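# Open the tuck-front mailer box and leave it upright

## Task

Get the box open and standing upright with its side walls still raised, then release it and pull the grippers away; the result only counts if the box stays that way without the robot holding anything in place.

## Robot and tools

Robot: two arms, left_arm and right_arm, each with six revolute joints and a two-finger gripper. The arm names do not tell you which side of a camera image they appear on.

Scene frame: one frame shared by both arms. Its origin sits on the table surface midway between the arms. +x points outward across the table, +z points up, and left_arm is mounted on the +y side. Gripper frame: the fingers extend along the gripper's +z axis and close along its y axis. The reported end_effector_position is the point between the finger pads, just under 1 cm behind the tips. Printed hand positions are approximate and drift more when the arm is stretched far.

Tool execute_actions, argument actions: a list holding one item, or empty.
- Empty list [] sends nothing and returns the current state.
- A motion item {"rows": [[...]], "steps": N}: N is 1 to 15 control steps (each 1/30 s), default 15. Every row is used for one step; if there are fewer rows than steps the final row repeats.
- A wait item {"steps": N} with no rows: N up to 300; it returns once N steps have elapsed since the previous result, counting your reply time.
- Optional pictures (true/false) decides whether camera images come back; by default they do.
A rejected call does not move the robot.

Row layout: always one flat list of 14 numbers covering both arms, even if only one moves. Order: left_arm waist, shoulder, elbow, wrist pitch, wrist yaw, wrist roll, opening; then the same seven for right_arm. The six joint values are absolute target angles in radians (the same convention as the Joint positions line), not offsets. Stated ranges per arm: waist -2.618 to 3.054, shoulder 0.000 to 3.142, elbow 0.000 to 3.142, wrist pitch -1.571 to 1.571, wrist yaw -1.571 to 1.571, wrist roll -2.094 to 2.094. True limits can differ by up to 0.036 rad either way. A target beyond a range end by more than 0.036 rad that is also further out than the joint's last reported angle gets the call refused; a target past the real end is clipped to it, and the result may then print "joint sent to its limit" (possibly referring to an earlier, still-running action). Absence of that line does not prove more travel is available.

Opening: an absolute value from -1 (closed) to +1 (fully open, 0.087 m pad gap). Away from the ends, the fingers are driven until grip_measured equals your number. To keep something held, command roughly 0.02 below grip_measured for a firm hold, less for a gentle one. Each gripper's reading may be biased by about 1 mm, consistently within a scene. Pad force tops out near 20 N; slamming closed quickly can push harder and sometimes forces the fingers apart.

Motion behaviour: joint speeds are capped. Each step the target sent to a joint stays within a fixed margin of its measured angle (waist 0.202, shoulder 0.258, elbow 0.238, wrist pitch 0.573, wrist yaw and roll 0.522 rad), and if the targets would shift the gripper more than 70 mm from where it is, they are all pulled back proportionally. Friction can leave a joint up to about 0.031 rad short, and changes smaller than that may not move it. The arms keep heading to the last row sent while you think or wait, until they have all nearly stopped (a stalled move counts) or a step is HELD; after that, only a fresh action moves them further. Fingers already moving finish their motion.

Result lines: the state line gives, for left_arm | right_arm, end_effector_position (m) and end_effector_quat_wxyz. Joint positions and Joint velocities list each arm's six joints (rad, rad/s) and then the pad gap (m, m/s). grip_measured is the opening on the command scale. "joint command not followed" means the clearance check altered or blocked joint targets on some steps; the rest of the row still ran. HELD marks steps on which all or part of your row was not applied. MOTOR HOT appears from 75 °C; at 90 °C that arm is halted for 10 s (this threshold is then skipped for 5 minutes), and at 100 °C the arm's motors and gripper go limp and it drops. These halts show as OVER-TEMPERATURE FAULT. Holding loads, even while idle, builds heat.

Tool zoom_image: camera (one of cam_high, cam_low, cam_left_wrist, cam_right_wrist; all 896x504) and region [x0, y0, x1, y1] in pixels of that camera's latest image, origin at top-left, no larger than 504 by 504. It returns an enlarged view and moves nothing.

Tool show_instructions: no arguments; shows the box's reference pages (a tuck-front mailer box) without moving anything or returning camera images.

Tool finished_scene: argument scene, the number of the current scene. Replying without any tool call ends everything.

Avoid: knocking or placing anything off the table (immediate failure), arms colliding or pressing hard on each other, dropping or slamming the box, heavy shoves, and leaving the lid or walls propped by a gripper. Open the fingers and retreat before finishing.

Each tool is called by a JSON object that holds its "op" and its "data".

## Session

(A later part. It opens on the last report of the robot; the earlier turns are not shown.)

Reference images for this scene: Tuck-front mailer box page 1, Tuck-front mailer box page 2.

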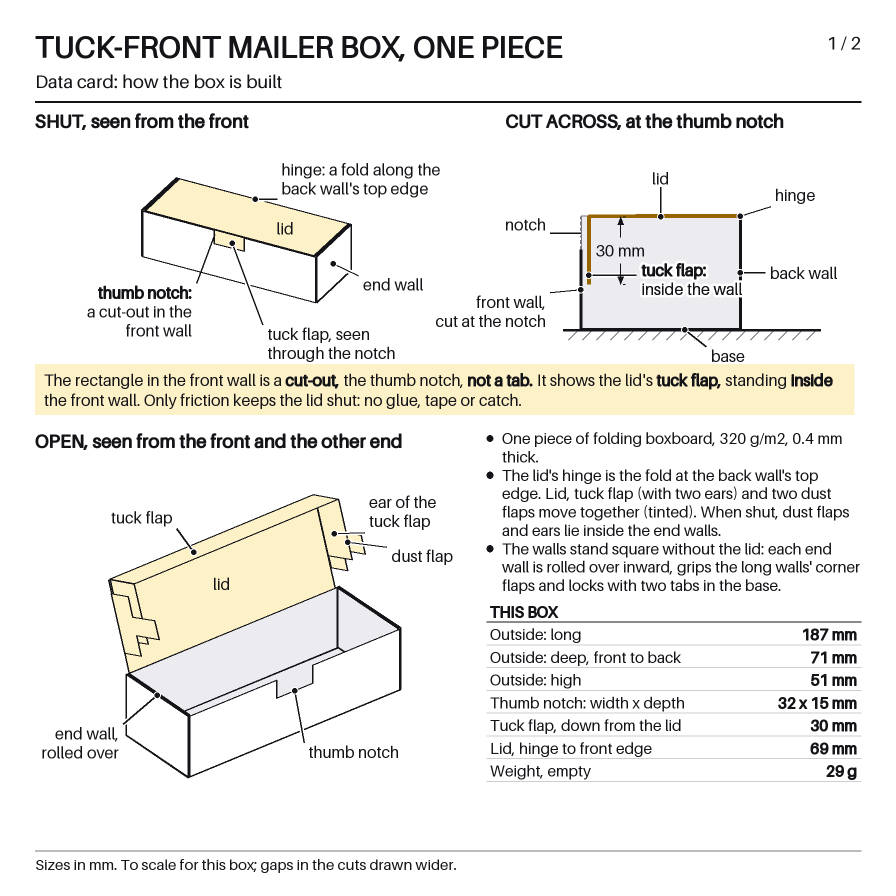

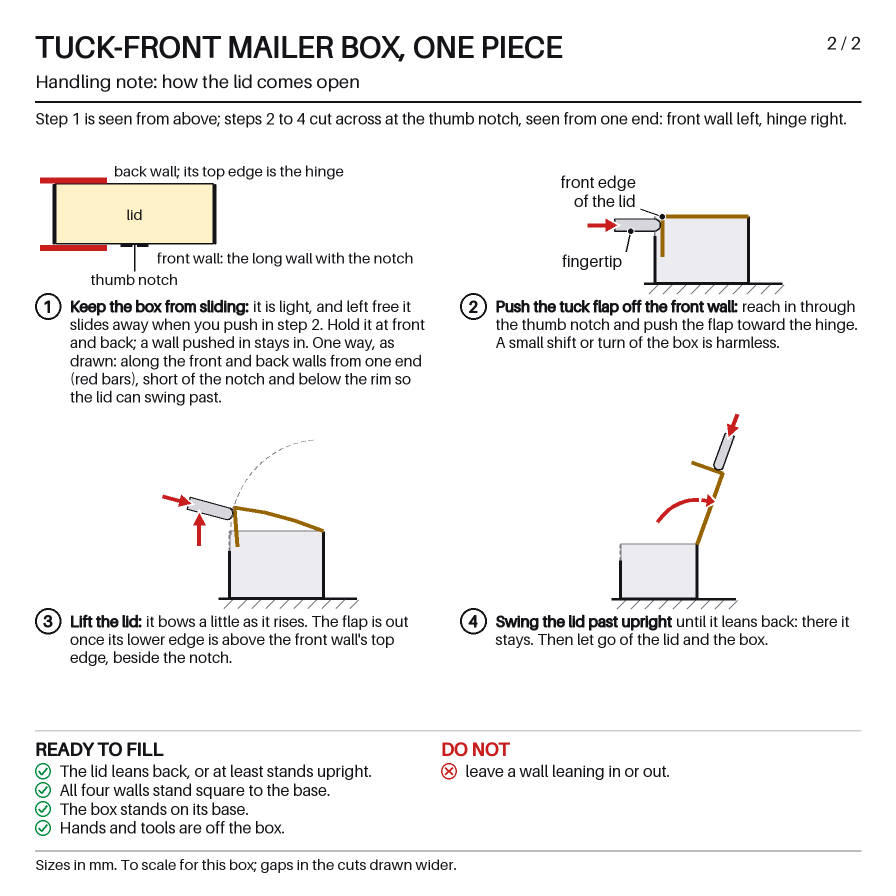

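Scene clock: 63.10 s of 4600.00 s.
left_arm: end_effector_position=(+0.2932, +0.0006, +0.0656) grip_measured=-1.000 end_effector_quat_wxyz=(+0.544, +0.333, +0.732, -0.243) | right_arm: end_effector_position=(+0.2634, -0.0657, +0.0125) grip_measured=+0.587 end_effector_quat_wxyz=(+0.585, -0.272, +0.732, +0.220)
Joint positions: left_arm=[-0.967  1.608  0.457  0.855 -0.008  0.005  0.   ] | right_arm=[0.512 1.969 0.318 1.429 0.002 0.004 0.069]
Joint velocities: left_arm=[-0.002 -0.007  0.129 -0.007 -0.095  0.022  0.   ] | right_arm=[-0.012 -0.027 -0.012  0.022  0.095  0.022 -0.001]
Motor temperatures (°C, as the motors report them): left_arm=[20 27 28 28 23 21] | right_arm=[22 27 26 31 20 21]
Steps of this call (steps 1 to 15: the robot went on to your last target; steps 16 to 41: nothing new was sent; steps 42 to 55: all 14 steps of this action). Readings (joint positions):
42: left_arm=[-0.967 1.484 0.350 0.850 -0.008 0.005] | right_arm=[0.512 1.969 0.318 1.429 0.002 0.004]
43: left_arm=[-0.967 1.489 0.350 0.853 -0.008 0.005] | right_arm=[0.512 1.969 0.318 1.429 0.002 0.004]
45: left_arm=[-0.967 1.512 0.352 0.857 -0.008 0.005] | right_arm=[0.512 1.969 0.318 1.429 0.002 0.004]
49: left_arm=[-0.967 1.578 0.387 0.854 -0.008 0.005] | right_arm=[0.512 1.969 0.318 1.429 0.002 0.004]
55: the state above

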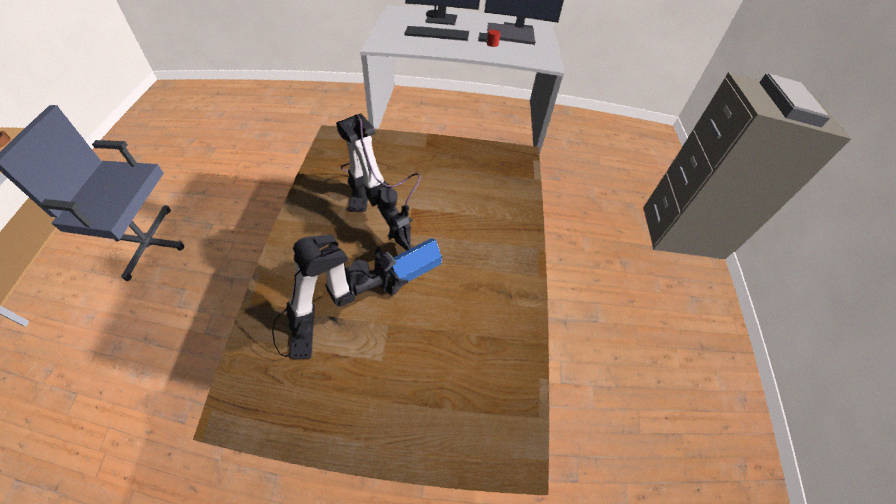

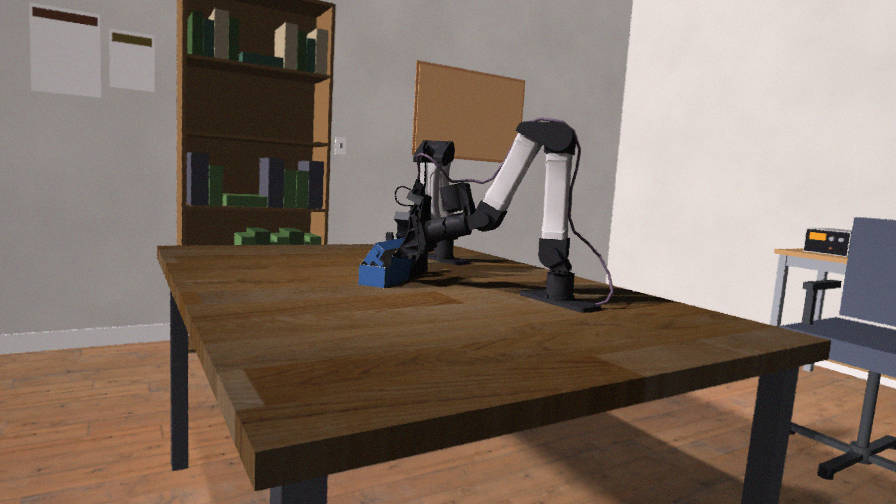

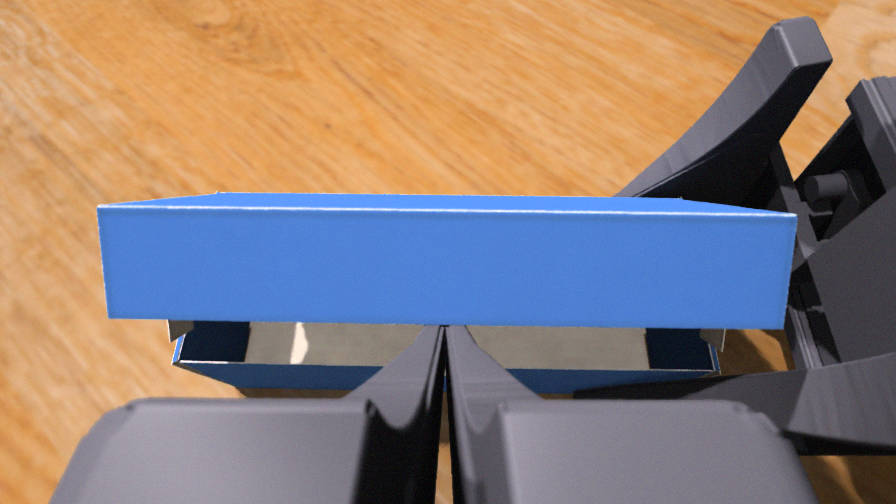

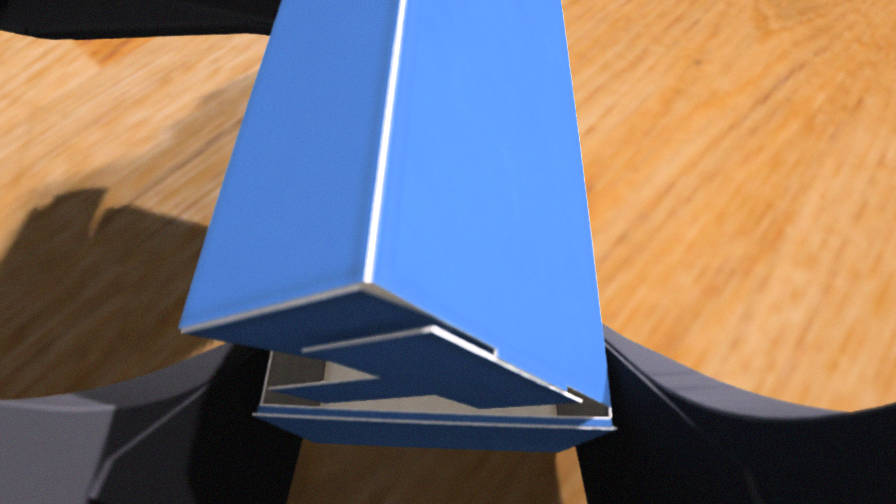

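{"op": "execute_actions", "data": {"actions": [{"rows":[[-0.97,1.622,0.485,0.86,0,0.005,-1,0.515,1.985,0.30,1.36,0,0,0.586],[-0.97,1.624,0.498,0.86,0,0.005,-1,0.515,1.985,0.30,1.36,0,0,0.586],[-0.97,1.627,0.511,0.86,0,0.005,-1,0.515,1.985,0.30,1.36,0,0,0.586],[-0.97,1.63,0.524,0.86,0,0.005,-1,0.515,1.985,0.30,1.36,0,0,0.586],[-0.97,1.634,0.537,0.86,0,0.005,-1,0.515,1.985,0.30,1.36,0,0,0.586],[-0.97,1.639,0.55,0.86,0,0.005,-1,0.515,1.985,0.30,1.36,0,0,0.586],[-0.97,1.646,0.563,0.86,0,0.005,-1,0.515,1.985,0.30,1.36,0,0,0.586],[-0.97,1.655,0.576,0.86,0,0.005,-1,0.515,1.985,0.30,1.36,0,0,0.586],[-0.97,1.666,0.589,0.86,0,0.005,-1,0.515,1.985,0.30,1.36,0,0,0.586],[-0.97,1.677,0.602,0.86,0,0.005,-1,0.515,1.985,0.30,1.36,0,0,0.586],[-0.97,1.688,0.615,0.86,0,0.005,-1,0.515,1.985,0.30,1.36,0,0,0.586],[-0.97,1.699,0.628,0.86,0,0.005,-1,0.515,1.985,0.30,1.36,0,0,0.586],[-0.97,1.71,0.641,0.86,0,0.005,-1,0.515,1.985,0.30,1.36,0,0,0.586],[-0.97,1.721,0.653,0.86,0,0.005,-1,0.515,1.985,0.30,1.36,0,0,0.586],[-0.97,1.732,0.665,0.86,0,0.005,-1,0.515,1.985,0.30,1.36,0,0,0.586]],"steps":15}], "pictures": false}}

{"op": "execute_actions", "data": {"actions": [{"rows":[[-0.97,1.742,0.676,0.86,0,0.005,-1,0.515,1.985,0.30,1.36,0,0,0.586],[-0.97,1.752,0.687,0.86,0,0.005,-1,0.515,1.985,0.30,1.36,0,0,0.586],[-0.97,1.76,0.696,0.86,0,0.005,-1,0.515,1.985,0.30,1.36,0,0,0.586]],"steps":8}]}}

Scene clock: 66.23 s of 4600.00 s.
left_arm: end_effector_position=(+0.3248, -0.0359, +0.0989) grip_measured=-1.000 end_effector_quat_wxyz=(+0.576, +0.321, +0.706, -0.257) | right_arm: end_effector_position=(+0.2634, -0.0657, +0.0125) grip_measured=+0.587 end_effector_quat_wxyz=(+0.585, -0.272, +0.732, +0.220)
Joint positions: left_arm=[-0.967  1.692  0.63   0.857 -0.007  0.005  0.   ] | right_arm=[0.512 1.969 0.318 1.429 0.002 0.004 0.069]
Joint velocities: left_arm=[ 0.017  0.349  0.344  0.022  0.022 -0.051  0.   ] | right_arm=[ 0.027  0.012 -0.012 -0.037 -0.022 -0.007 -0.001]
Motor temperatures (°C, as the motors report them): left_arm=[20 27 28 28 23 21] | right_arm=[22 27 26 30 20 21]
Steps of this call (steps 1 to 15: the robot went on to your last target; steps 16 to 79: nothing new was sent; steps 80 to 94: all 15 steps of this action). Readings (joint positions):
80: left_arm=[-0.967 1.608 0.461 0.857 -0.008 0.005] | right_arm=[0.512 1.969 0.318 1.429 0.002 0.004]
81: left_arm=[-0.967 1.608 0.464 0.856 -0.008 0.005] | right_arm=[0.512 1.969 0.318 1.429 0.002 0.004]
83: left_arm=[-0.967 1.610 0.481 0.855 -0.008 0.005] | right_arm=[0.512 1.969 0.318 1.429 0.002 0.004]
87: left_arm=[-0.967 1.622 0.538 0.855 -0.007 0.005] | right_arm=[0.512 1.969 0.318 1.429 0.002 0.004]
94: the state above

Scene clock: 66.50 s of 4600.00 s.
left_arm: end_effector_position=(+0.3334, -0.0458, +0.0975) grip_measured=-1.000 end_effector_quat_wxyz=(+0.576, +0.321, +0.706, -0.258) | right_arm: end_effector_position=(+0.2634, -0.0657, +0.0125) grip_measured=+0.587 end_effector_quat_wxyz=(+0.585, -0.272, +0.732, +0.220)
Joint positions: left_arm=[-0.967  1.741  0.68   0.857 -0.007  0.005  0.   ] | right_arm=[0.512 1.969 0.318 1.429 0.002 0.004 0.069]
Joint velocities: left_arm=[-0.017  0.007 -0.002 -0.022 -0.007  0.022  0.   ] | right_arm=[-0.022  0.002 -0.012 -0.007  0.037  0.037  0.   ]
Motor temperatures (°C, as the motors report them): left_arm=[20 27 28 28 23 21] | right_arm=[22 27 26 30 20 21]
Steps of this call (steps 1 to 8: all 8 steps of this action). Readings (joint positions):
1: left_arm=[-0.967 1.704 0.642 0.857 -0.007 0.005] | right_arm=[0.512 1.969 0.318 1.429 0.002 0.004]
2: left_arm=[-0.967 1.714 0.653 0.857 -0.007 0.005] | right_arm=[0.512 1.969 0.318 1.429 0.002 0.004]
4: left_arm=[-0.967 1.733 0.673 0.857 -0.007 0.005] | right_arm=[0.512 1.969 0.318 1.429 0.002 0.004]
8: the state above

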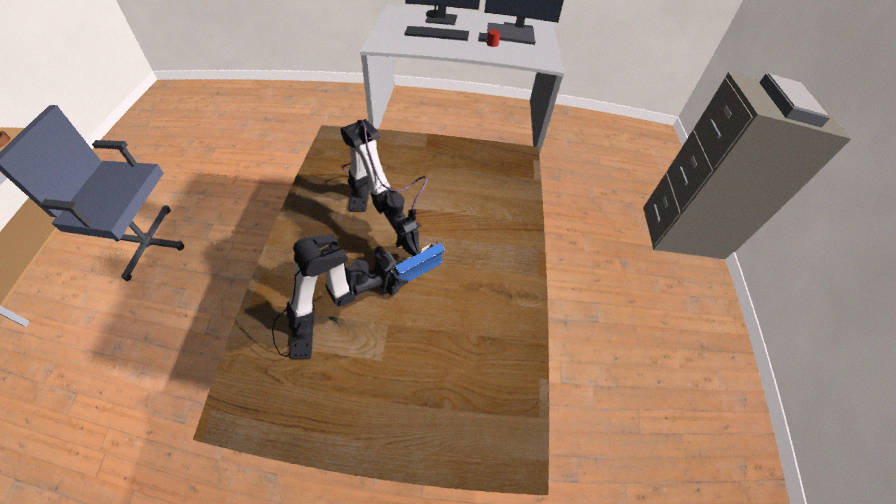

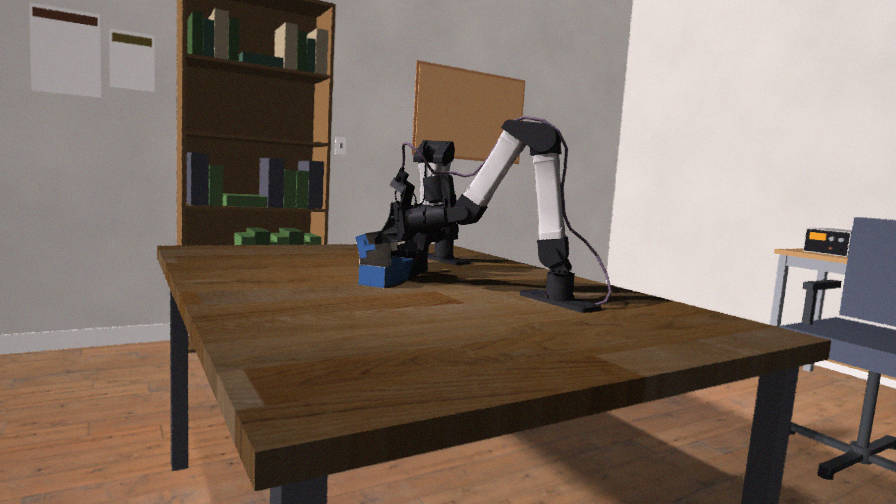

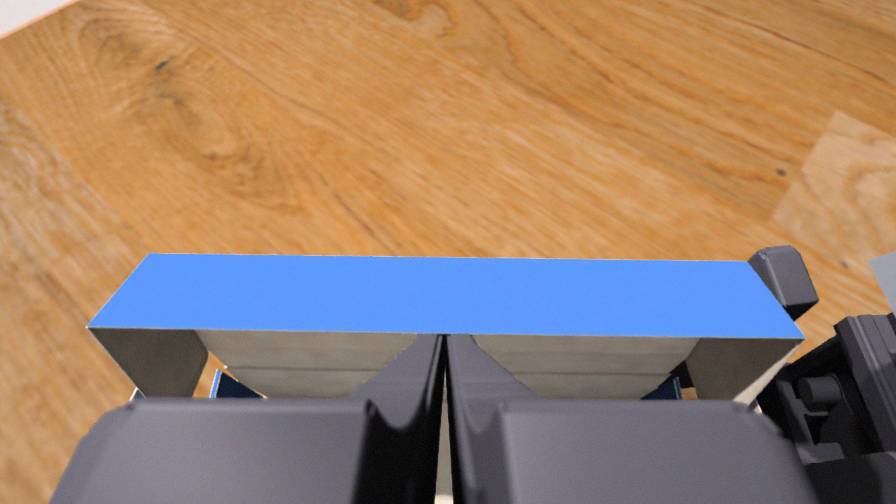

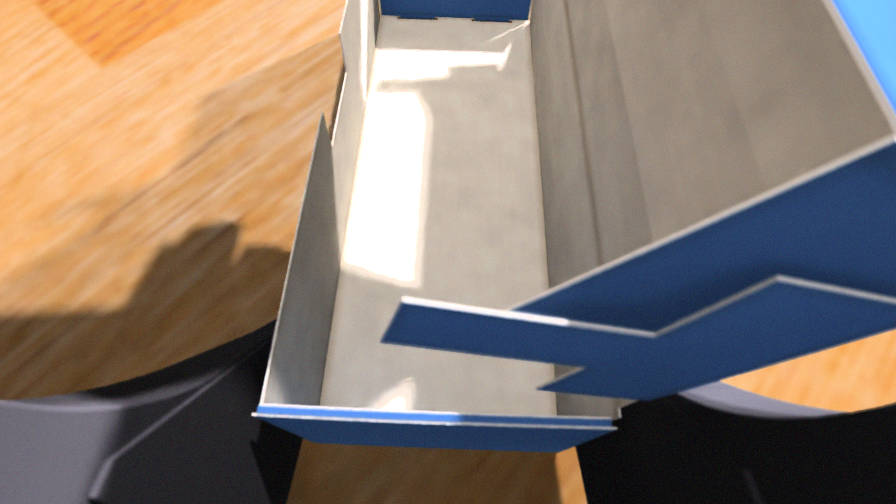

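{"op": "execute_actions", "data": {"actions": []}}

Scene clock: 68.60 s of 4600.00 s.
left_arm: end_effector_position=(+0.3334, -0.0458, +0.0975) grip_measured=-1.000 end_effector_quat_wxyz=(+0.576, +0.321, +0.706, -0.258) | right_arm: end_effector_position=(+0.2634, -0.0657, +0.0125) grip_measured=+0.587 end_effector_quat_wxyz=(+0.585, -0.272, +0.732, +0.220)
Joint positions: left_arm=[-0.967  1.741  0.68   0.857 -0.007  0.005  0.   ] | right_arm=[0.512 1.969 0.318 1.429 0.002 0.004 0.069]
Joint velocities: left_arm=[-0.007  0.012  0.017  0.022 -0.037 -0.007  0.   ] | right_arm=[-0.007  0.002  0.002 -0.007 -0.022 -0.022 -0.   ]
Motor temperatures (°C, as the motors report them): left_arm=[20 26 28 29 23 21] | right_arm=[22 27 26 30 20 21]
Steps of this call (steps 1 to 15: the robot went on to your last target; steps 16 to 63: nothing new was sent). Readings (joint positions):
1: left_arm=[-0.967 1.741 0.680 0.857 -0.007 0.005] | right_arm=[0.512 1.969 0.318 1.429 0.002 0.004]
2: left_arm=[-0.967 1.741 0.680 0.857 -0.007 0.005] | right_arm=[0.512 1.969 0.318 1.429 0.002 0.004]
4: left_arm=[-0.967 1.741 0.680 0.857 -0.007 0.005] | right_arm=[0.512 1.969 0.318 1.429 0.002 0.004]
8: left_arm=[-0.967 1.741 0.680 0.857 -0.007 0.005] | right_arm=[0.512 1.969 0.318 1.429 0.002 0.004]
63: the state above
All arms were judged still, so your last target was given up. Only a new action makes them travel on or press farther. Fingers that are still opening or closing keep moving.

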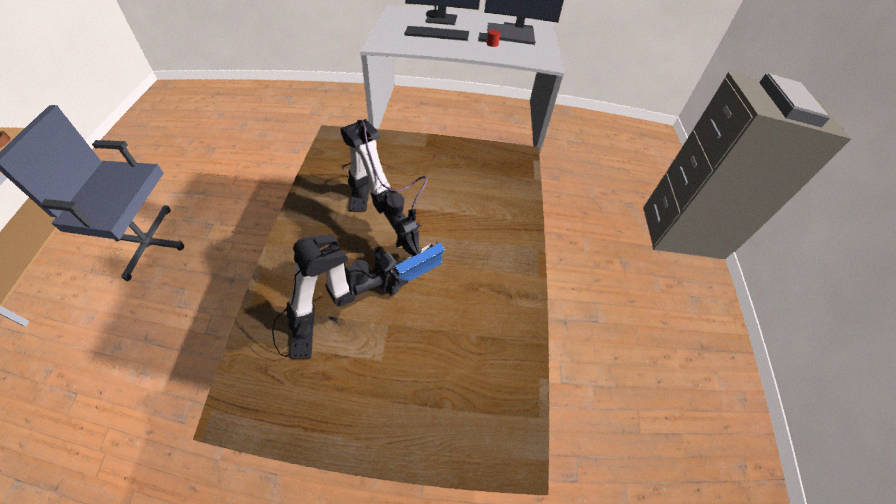

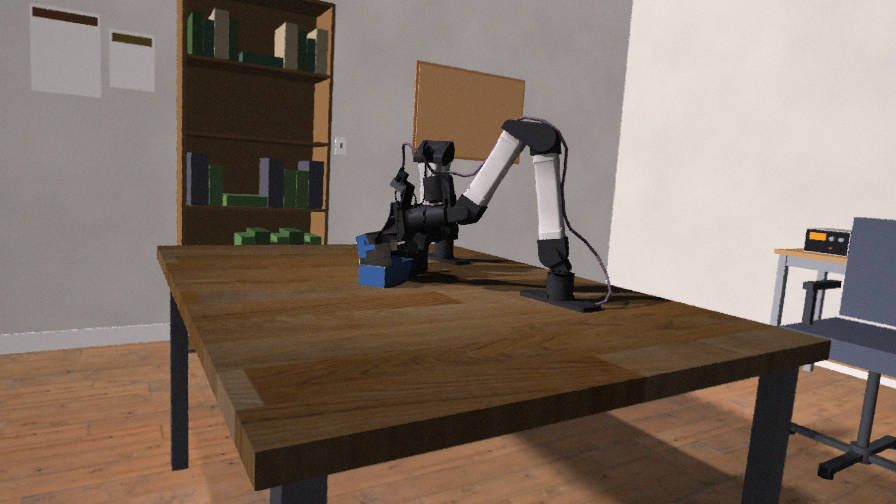

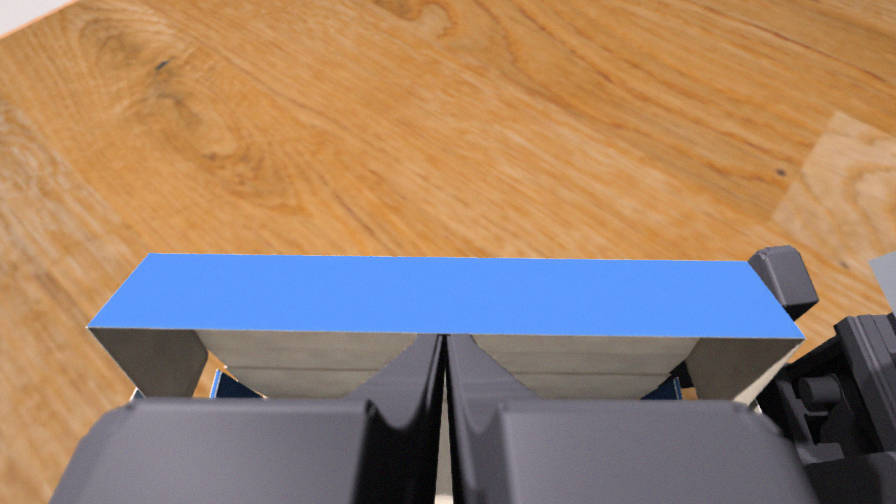

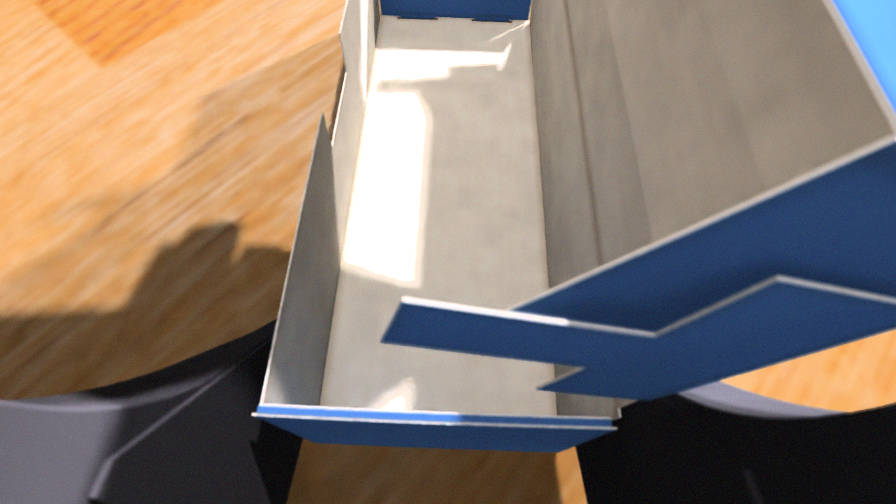

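{"op": "execute_actions", "data": {"actions": [{"rows":[[-0.97,1.77,0.707,0.86,0,0.005,-1,0.515,1.985,0.30,1.36,0,0,0.586],[-0.97,1.78,0.718,0.86,0,0.005,-1,0.515,1.985,0.30,1.36,0,0,0.586],[-0.97,1.79,0.729,0.86,0,0.005,-1,0.515,1.985,0.30,1.36,0,0,0.586],[-0.97,1.80,0.74,0.86,0,0.005,-1,0.515,1.985,0.30,1.36,0,0,0.586],[-0.97,1.81,0.751,0.86,0,0.005,-1,0.515,1.985,0.30,1.36,0,0,0.586],[-0.97,1.82,0.762,0.86,0,0.005,-1,0.515,1.985,0.30,1.36,0,0,0.586]],"steps":15}]}}

{"op": "zoom_image", "data": {"camera": "cam_low", "region": [320, 190, 480, 310]}}

Scene clock: 70.03 s of 4600.00 s.
left_arm: end_effector_position=(+0.3438, -0.0582, +0.0958) grip_measured=-1.000 end_effector_quat_wxyz=(+0.577, +0.321, +0.705, -0.259) | right_arm: end_effector_position=(+0.2636, -0.0660, +0.0123) grip_measured=+0.587 end_effector_quat_wxyz=(+0.584, -0.268, +0.734, +0.220)
Joint positions: left_arm=[-0.967  1.8    0.742  0.857 -0.005  0.005  0.   ] | right_arm=[0.512 1.969 0.318 1.429 0.006 0.011 0.069]
Joint velocities: left_arm=[ 0.002  0.012  0.012 -0.022  0.037 -0.007  0.   ] | right_arm=[-0.037  0.017  0.002 -0.037  0.007  0.022  0.   ]
Motor temperatures (°C, as the motors report them): left_arm=[20 26 28 29 23 21] | right_arm=[22 27 26 30 20 21]
Steps of this call (steps 1 to 28: nothing new was sent; steps 29 to 43: all 15 steps of this action). Readings (joint positions):
29: left_arm=[-0.967 1.742 0.681 0.857 -0.007 0.005] | right_arm=[0.512 1.969 0.318 1.429 0.002 0.004]
30: left_arm=[-0.967 1.745 0.686 0.857 -0.007 0.005] | right_arm=[0.512 1.969 0.318 1.429 0.002 0.004]
32: left_arm=[-0.967 1.760 0.705 0.857 -0.007 0.005] | right_arm=[0.512 1.969 0.318 1.429 0.002 0.004]
36: left_arm=[-0.967 1.797 0.739 0.857 -0.006 0.005] | right_arm=[0.512 1.969 0.318 1.429 0.004 0.008]
43: the state above

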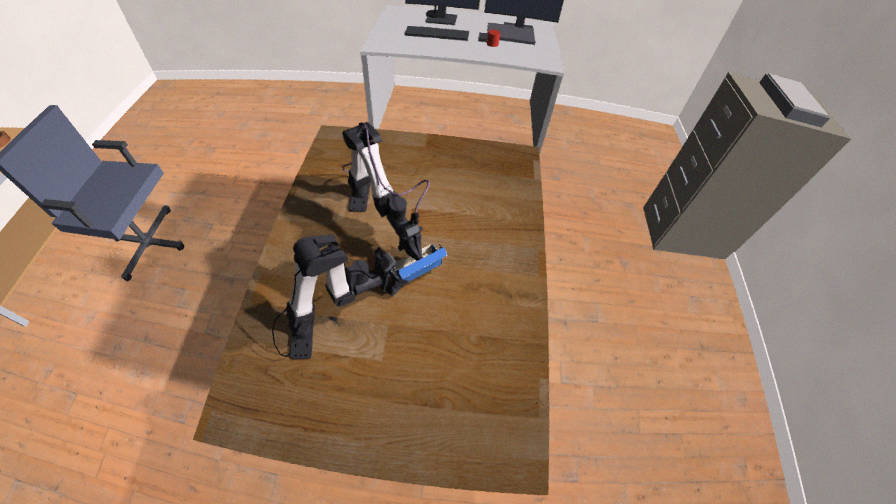

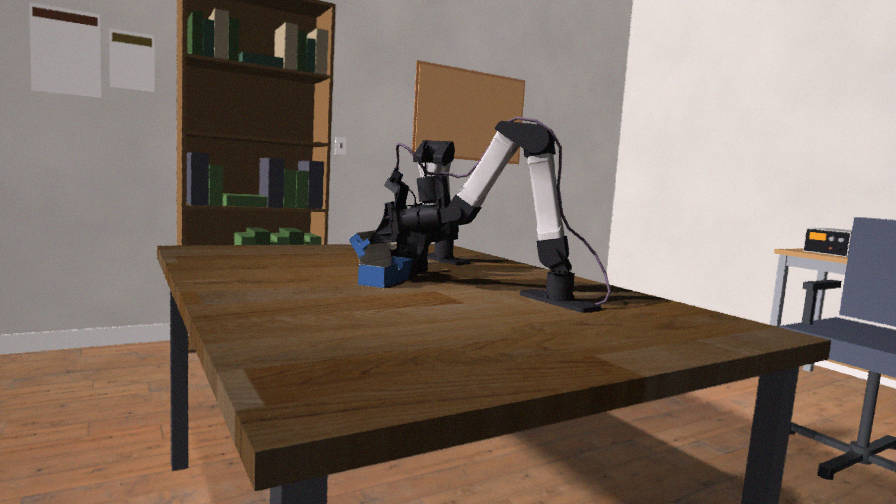

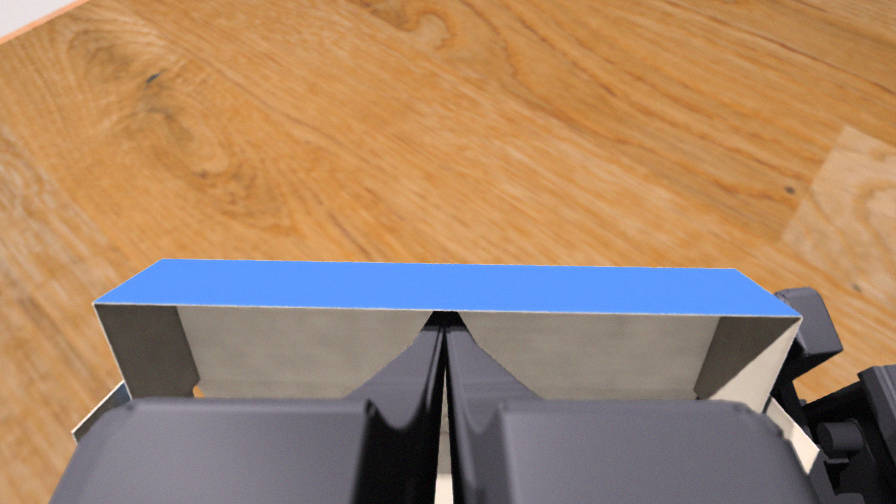

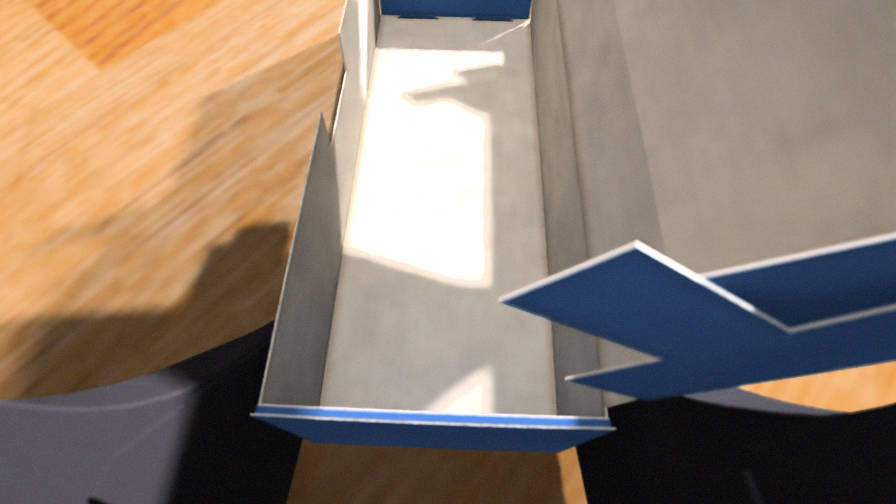

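Region (320, 190, 480, 310) of cam_low's 896x504 image, scaled by 3.150, with more detail than that image has; it fills the top 378 rows of this view, and the rest is white.

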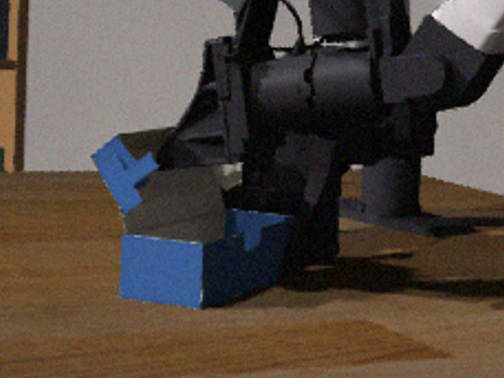

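{"op": "execute_actions", "data": {"actions": [{"rows":[[-0.97,1.835,0.778,0.86,0,0.005,-1,0.515,1.985,0.30,1.36,0,0,0.586],[-0.97,1.845,0.789,0.86,0,0.005,-1,0.515,1.985,0.30,1.36,0,0,0.586],[-0.97,1.85,0.795,0.86,0,0.005,-1,0.515,1.985,0.30,1.36,0,0,0.586],[-0.97,1.85,0.795,0.86,0,0.005,-1,0.515,1.985,0.30,1.36,0,0,0.586],[-0.97,1.85,0.795,0.86,0,0.005,-1,0.515,1.985,0.30,1.36,0,0,0.586],[-0.97,1.85,0.795,0.86,0,0.005,-1,0.515,1.985,0.30,1.36,0,0,0.586],[-0.97,1.85,0.795,0.86,0,0.005,-1,0.515,1.985,0.30,1.36,0,0,0.586],[-0.97,1.82,0.765,0.86,0,0.005,-1,0.515,1.985,0.30,1.36,0,0,0.586],[-0.97,1.79,0.735,0.86,0,0.005,-1,0.515,1.985,0.30,1.36,0,0,0.586],[-0.97,1.77,0.713,0.86,0,0.005,-1,0.515,1.985,0.30,1.36,0,0,0.586],[-0.97,1.75,0.691,0.86,0,0.005,-1,0.515,1.985,0.30,1.37,0,0,0.65],[-0.97,1.73,0.669,0.86,0,0.005,-1,0.515,1.985,0.30,1.38,0,0,0.75],[-0.97,1.71,0.647,0.86,0,0.005,-1,0.515,1.985,0.30,1.39,0,0,0.85],[-0.97,1.69,0.625,0.86,0,0.005,-1,0.515,1.985,0.30,1.40,0,0,0.95],[-0.97,1.67,0.603,0.86,0,0.005,-1,0.515,1.985,0.30,1.40,0,0,1]],"steps":15}], "pictures": false}}

{"op": "execute_actions", "data": {"actions": [{"rows":[[-0.97,1.65,0.581,0.86,0,0.005,-1,0.515,1.97,0.305,1.39,0,0,1],[-0.97,1.63,0.559,0.86,0,0.005,-1,0.515,1.95,0.305,1.37,0,0,1],[-0.97,1.61,0.537,0.86,0,0.005,-1,0.515,1.93,0.30,1.352,0,0,1],[-0.97,1.59,0.515,0.86,0,0.005,-1,0.515,1.91,0.294,1.335,0,0,1],[-0.97,1.57,0.493,0.86,0,0.005,-1,0.515,1.89,0.289,1.317,0,0,1],[-0.97,1.55,0.471,0.86,0,0.005,-1,0.515,1.87,0.283,1.30,0,0,1],[-0.97,1.53,0.449,0.86,0,0.005,-1,0.515,1.85,0.278,1.282,0,0,1],[-0.97,1.51,0.427,0.86,0,0.005,-1,0.515,1.83,0.272,1.265,0,0,1],[-0.97,1.49,0.406,0.86,0,0.005,-1,0.515,1.81,0.267,1.247,0,0,1],[-0.97,1.47,0.386,0.86,0,0.005,-1,0.515,1.79,0.261,1.23,0,0,1],[-0.96,1.44,0.365,0.84,0,0.005,-1,0.515,1.77,0.256,1.212,0,0,1],[-0.95,1.41,0.345,0.82,0,0.005,-1,0.515,1.75,0.25,1.195,0,0,1],[-0.94,1.38,0.325,0.80,0,0.005,-1,0.515,1.72,0.242,1.157,0,0,1],[-0.93,1.35,0.305,0.78,0,0.005,-1,0.515,1.69,0.233,1.118,0,0,1],[-0.92,1.32,0.29,0.76,0,0.005,-1,0.515,1.66,0.225,1.08,0,0,1]],"steps":15}]}}

Scene clock: 74.03 s of 4600.00 s.
left_arm: end_effector_position=(+0.3306, -0.0430, +0.1042) grip_measured=-1.000 end_effector_quat_wxyz=(+0.582, +0.319, +0.701, -0.261) | right_arm: end_effector_position=(+0.2649, -0.0674, +0.0126) grip_measured=+0.955 end_effector_quat_wxyz=(+0.587, -0.265, +0.734, +0.216)
Joint positions: left_arm=[-0.967  1.714  0.662  0.864 -0.005  0.005  0.   ] | right_arm=[0.512 1.969 0.318 1.43  0.016 0.009 0.086]
Joint velocities: left_arm=[-0.007 -0.598 -0.657 -0.037  0.051 -0.022  0.   ] | right_arm=[ 0.002 -0.017  0.007 -0.007  0.051 -0.022  0.047]
Motor temperatures (°C, as the motors report them): left_arm=[20 26 28 29 23 21] | right_arm=[22 27 26 30 20 21]
Steps of this call (steps 1 to 15: the robot went on to your last target; steps 16 to 90: nothing new was sent; then 0.50 s passed at rest; steps 91 to 105: all 15 steps of this action). Readings (joint positions):
91: left_arm=[-0.967 1.802 0.744 0.857 -0.005 0.005] | right_arm=[0.512 1.969 0.318 1.429 0.006 0.012]
92: left_arm=[-0.967 1.807 0.750 0.857 -0.005 0.005] | right_arm=[0.512 1.969 0.318 1.428 0.006 0.012]
94: left_arm=[-0.967 1.821 0.768 0.857 -0.005 0.005] | right_arm=[0.512 1.969 0.318 1.428 0.007 0.013]
98: left_arm=[-0.967 1.827 0.776 0.857 -0.005 0.005] | right_arm=[0.512 1.969 0.318 1.428 0.007 0.015]
105: the state above

Scene clock: 74.53 s of 4600.00 s.
left_arm: end_effector_position=(+0.2780, +0.0282, +0.0960) grip_measured=-1.000 end_effector_quat_wxyz=(+0.573, +0.317, +0.713, -0.251) | right_arm: end_effector_position=(+0.2504, -0.0795, +0.0347) grip_measured=+0.981 end_effector_quat_wxyz=(+0.574, -0.271, +0.743, +0.212)
Joint positions: left_arm=[-0.948  1.385  0.339  0.827 -0.004  0.005  0.   ] | right_arm=[0.512 1.724 0.264 1.207 0.013 0.007 0.087]
Joint velocities: left_arm=[ 0.271 -0.872 -0.515 -0.388 -0.037 -0.022  0.   ] | right_arm=[-0.022 -0.838 -0.242 -0.901 -0.081  0.051  0.   ]
Motor temperatures (°C, as the motors report them): left_arm=[20 26 28 29 23 21] | right_arm=[22 28 26 30 20 21]
Steps of this call (steps 1 to 15: all 15 steps of this action). Readings (joint positions):
1: left_arm=[-0.967 1.694 0.639 0.864 -0.005 0.005] | right_arm=[0.512 1.969 0.318 1.430 0.017 0.009]
2: left_arm=[-0.967 1.674 0.617 0.864 -0.005 0.005] | right_arm=[0.512 1.967 0.318 1.428 0.018 0.008]
4: left_arm=[-0.967 1.635 0.573 0.864 -0.005 0.005] | right_arm=[0.512 1.951 0.318 1.407 0.017 0.008]
8: left_arm=[-0.967 1.556 0.484 0.864 -0.005 0.005] | right_arm=[0.512 1.880 0.307 1.342 0.014 0.007]
15: the state above

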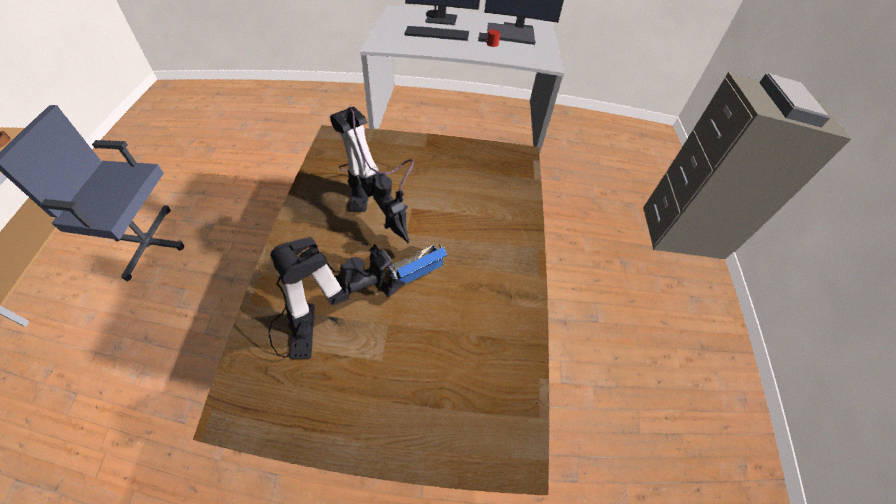

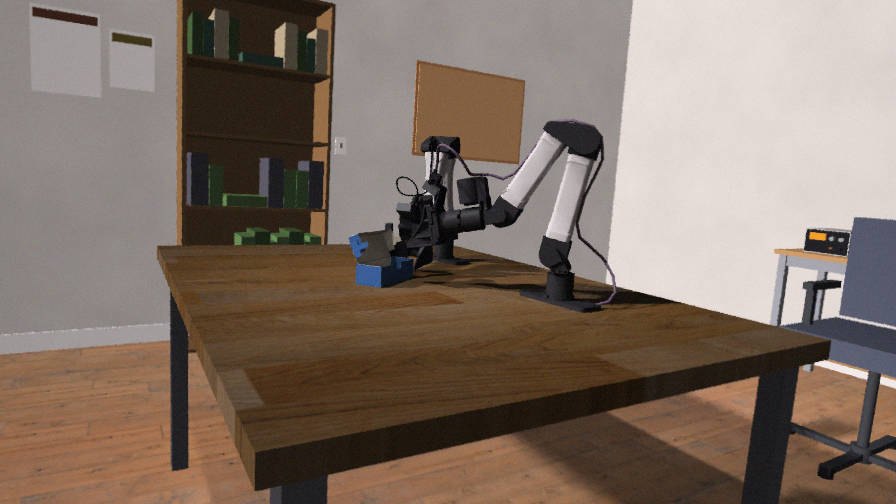

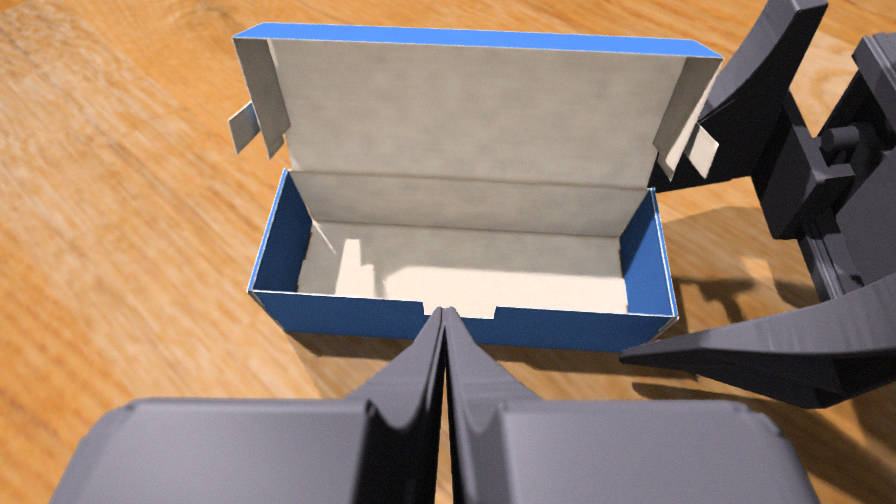

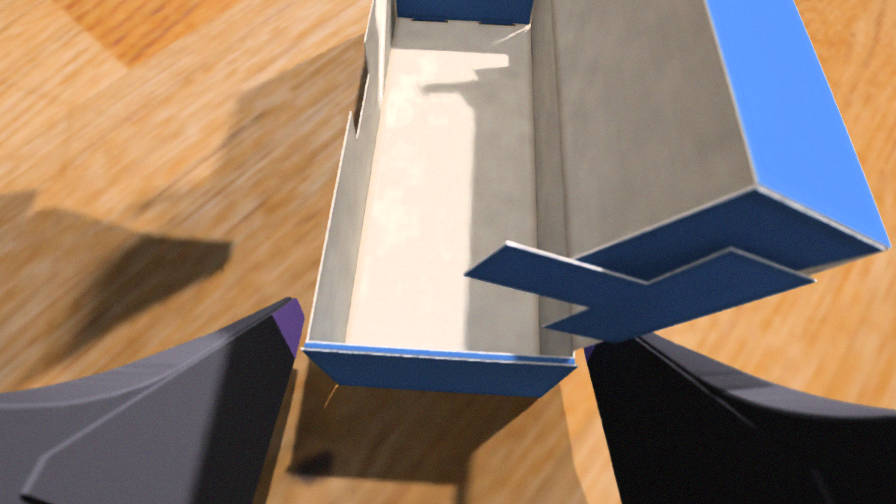

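{"op": "execute_actions", "data": {"actions": [{"rows":[[-0.90,1.29,0.275,0.74,0,0,-1,0.515,1.64,0.215,1.02,0,0,1],[-0.88,1.26,0.26,0.72,0,0,-1,0.515,1.61,0.205,0.97,0,0,1],[-0.86,1.23,0.245,0.70,0,0,-1,0.515,1.58,0.195,0.92,0,0,1],[-0.84,1.20,0.23,0.67,0,0,-1,0.515,1.55,0.185,0.88,0,0,1],[-0.82,1.17,0.215,0.65,0,0,-1,0.515,1.51,0.175,0.84,0,0,1],[-0.80,1.14,0.20,0.62,0,0,-1,0.515,1.47,0.165,0.80,0,0,1],[-0.78,1.10,0.18,0.59,0,0,-1,0.515,1.43,0.155,0.76,0,0,1],[-0.76,1.06,0.16,0.56,0,0,-1,0.515,1.39,0.145,0.73,0,0,1],[-0.74,1.02,0.14,0.53,0,0,-1,0.51,1.34,0.135,0.70,0,0,1],[-0.72,0.98,0.12,0.50,0,0,-1,0.50,1.29,0.125,0.67,0,0,1],[-0.70,0.95,0.105,0.47,0,0,-1,0.48,1.23,0.11,0.63,0,0,1],[-0.68,0.92,0.09,0.45,0,0,-1,0.45,1.17,0.10,0.59,0,0,1],[-0.66,0.89,0.08,0.43,0,0,-1,0.41,1.10,0.09,0.54,0,0,1],[-0.64,0.87,0.07,0.41,0,0,-1,0.36,1.02,0.08,0.48,0,0,1],[-0.62,0.85,0.06,0.40,0,0,-1,0.30,0.94,0.065,0.42,0,0,1]],"steps":15}], "pictures": false}}

{"op": "execute_actions", "data": {"actions": [{"steps":20}]}}

{"op": "zoom_image", "data": {"camera": "cam_low", "region": [320, 190, 480, 310]}}

Scene clock: 78.47 s of 4600.00 s.
left_arm: end_effector_position=(+0.2743, +0.1550, +0.0732) grip_measured=-1.000 end_effector_quat_wxyz=(+0.573, +0.220, +0.773, -0.160) | right_arm: end_effector_position=(+0.2145, -0.1546, +0.0525) grip_measured=+0.981 end_effector_quat_wxyz=(+0.546, -0.241, +0.785, +0.170)
Joint positions: left_arm=[-0.663  0.9    0.097  0.507  0.     0.005  0.   ] | right_arm=[0.396 1.086 0.111 0.62  0.001 0.004 0.087]
Joint velocities: left_arm=[ 0.559 -0.667 -0.325 -0.725  0.007 -0.022  0.   ] | right_arm=[-1.385 -2.19  -0.335 -1.282  0.007 -0.037 -0.001]
Motor temperatures (°C, as the motors report them): left_arm=[20 26 28 29 23 21] | right_arm=[22 28 25 30 20 21]
Steps of this call (steps 1 to 30: the robot went on to your last target; steps 31 to 90: nothing new was sent; then 0.43 s passed at rest; steps 91 to 105: all 15 steps of this action). Readings (joint positions):
91: left_arm=[-0.927 1.327 0.308 0.775 -0.002 0.005] | right_arm=[0.512 1.669 0.250 1.084 0.013 0.007]
92: left_arm=[-0.918 1.315 0.302 0.768 -0.001 0.005] | right_arm=[0.512 1.659 0.248 1.066 0.013 0.007]
94: left_arm=[-0.885 1.268 0.277 0.745 0.000 0.005] | right_arm=[0.512 1.616 0.229 1.013 0.013 0.007]
98: left_arm=[-0.803 1.138 0.214 0.675 0.000 0.005] | right_arm=[0.512 1.474 0.184 0.878 0.013 0.007]
105: the state above

Scene clock: 79.13 s of 4600.00 s.
left_arm: end_effector_position=(+0.2671, +0.1703, +0.0542) grip_measured=-1.000 end_effector_quat_wxyz=(+0.546, +0.213, +0.797, -0.143) | right_arm: end_effector_position=(+0.2114, -0.1885, +0.0430) grip_measured=+0.981 end_effector_quat_wxyz=(+0.526, -0.209, +0.813, +0.136)
Joint positions: left_arm=[-0.631  0.866  0.078  0.417 -0.     0.005  0.   ] | right_arm=[0.306 0.949 0.096 0.432 0.005 0.004 0.087]
Joint velocities: left_arm=[-0.017 -0.007 -0.007  0.022 -0.007 -0.037  0.   ] | right_arm=[-0.007  0.007 -0.007 -0.007 -0.007 -0.022  0.001]
Motor temperatures (°C, as the motors report them): left_arm=[20 26 28 29 23 21] | right_arm=[22 28 25 31 20 21]
Steps of this call (steps 1 to 20: the robot went on to your last target). Readings (joint positions):
1: left_arm=[-0.646 0.882 0.088 0.488 -0.000 0.005] | right_arm=[0.353 1.020 0.102 0.585 0.003 0.004]
2: left_arm=[-0.636 0.871 0.082 0.472 -0.000 0.005] | right_arm=[0.325 0.977 0.097 0.561 0.005 0.004]
4: left_arm=[-0.631 0.866 0.078 0.450 -0.000 0.005] | right_arm=[0.307 0.949 0.096 0.526 0.005 0.004]
8: left_arm=[-0.631 0.866 0.078 0.428 -0.000 0.005] | right_arm=[0.306 0.949 0.096 0.467 0.005 0.004]
20: the state above

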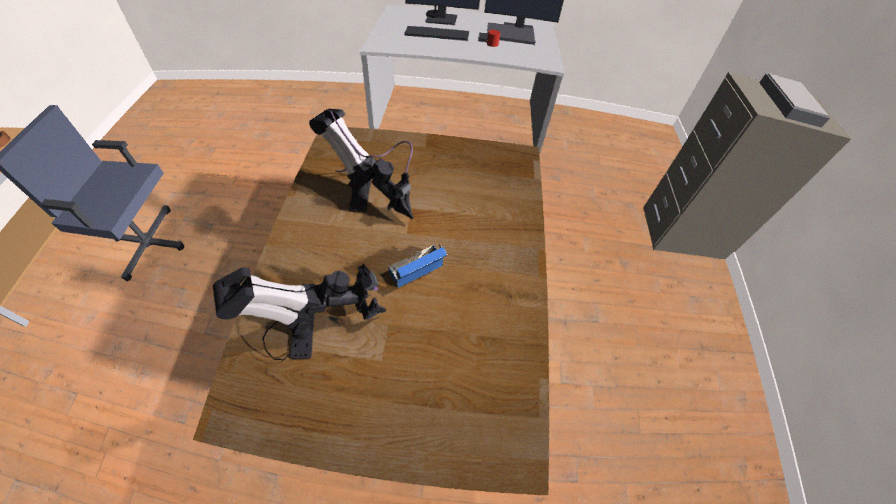

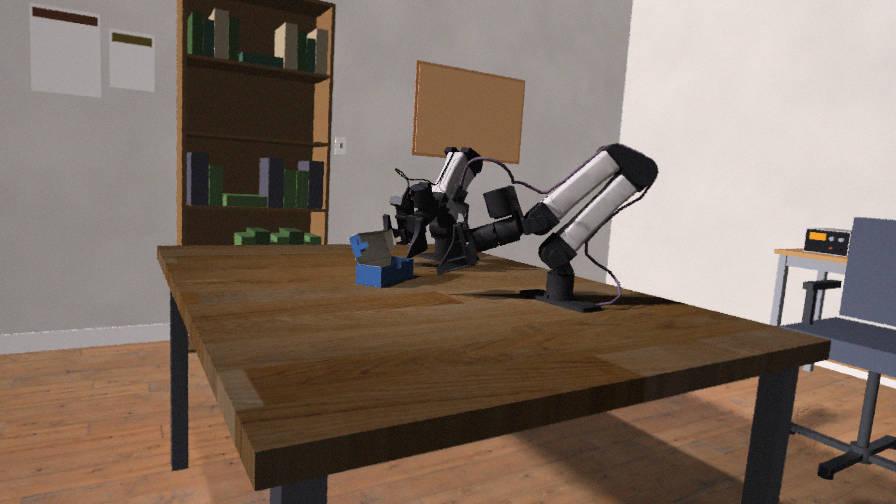

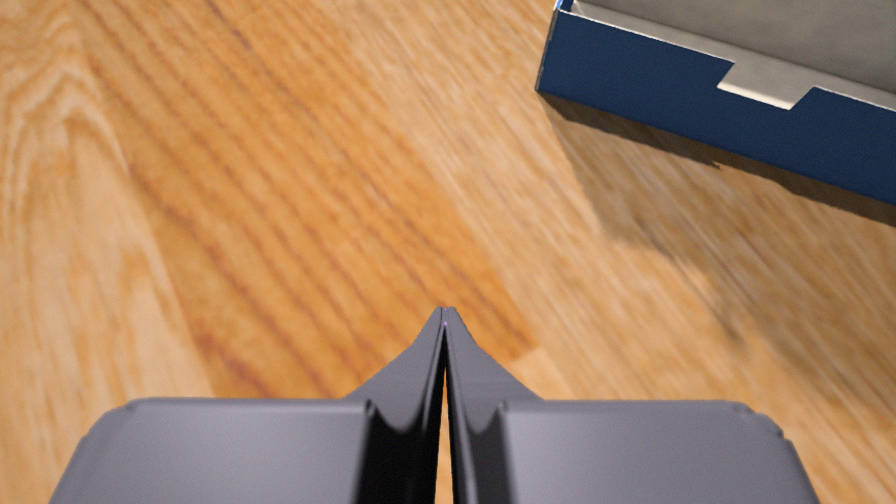

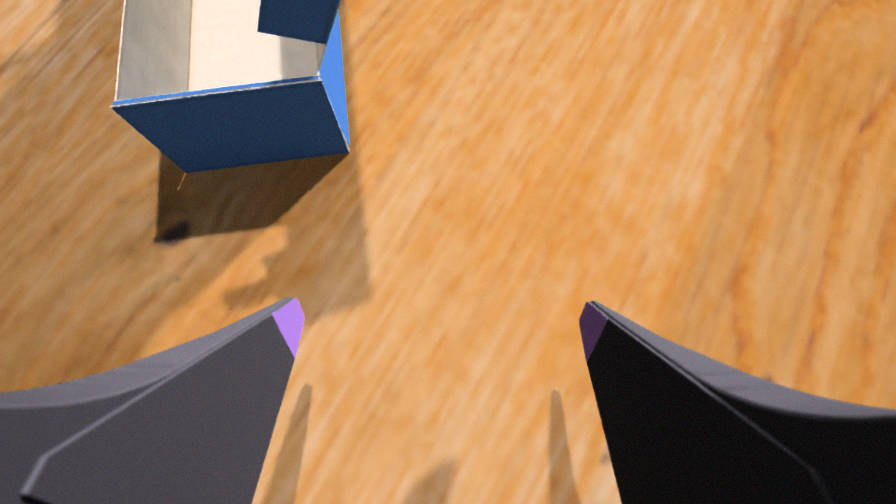

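Region (320, 190, 480, 310) of cam_low's 896x504 image, scaled by 3.150, with more detail than that image has; it fills the top 378 rows of this view, and the rest is white.

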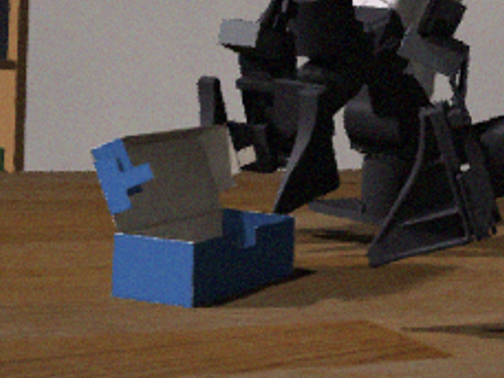

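The lid is leaning back and has stayed there for several seconds, the walls look square, and both arms are clear.

{"op": "finished_scene", "data": {"scene": 2}}

The scene is finished: the task was done.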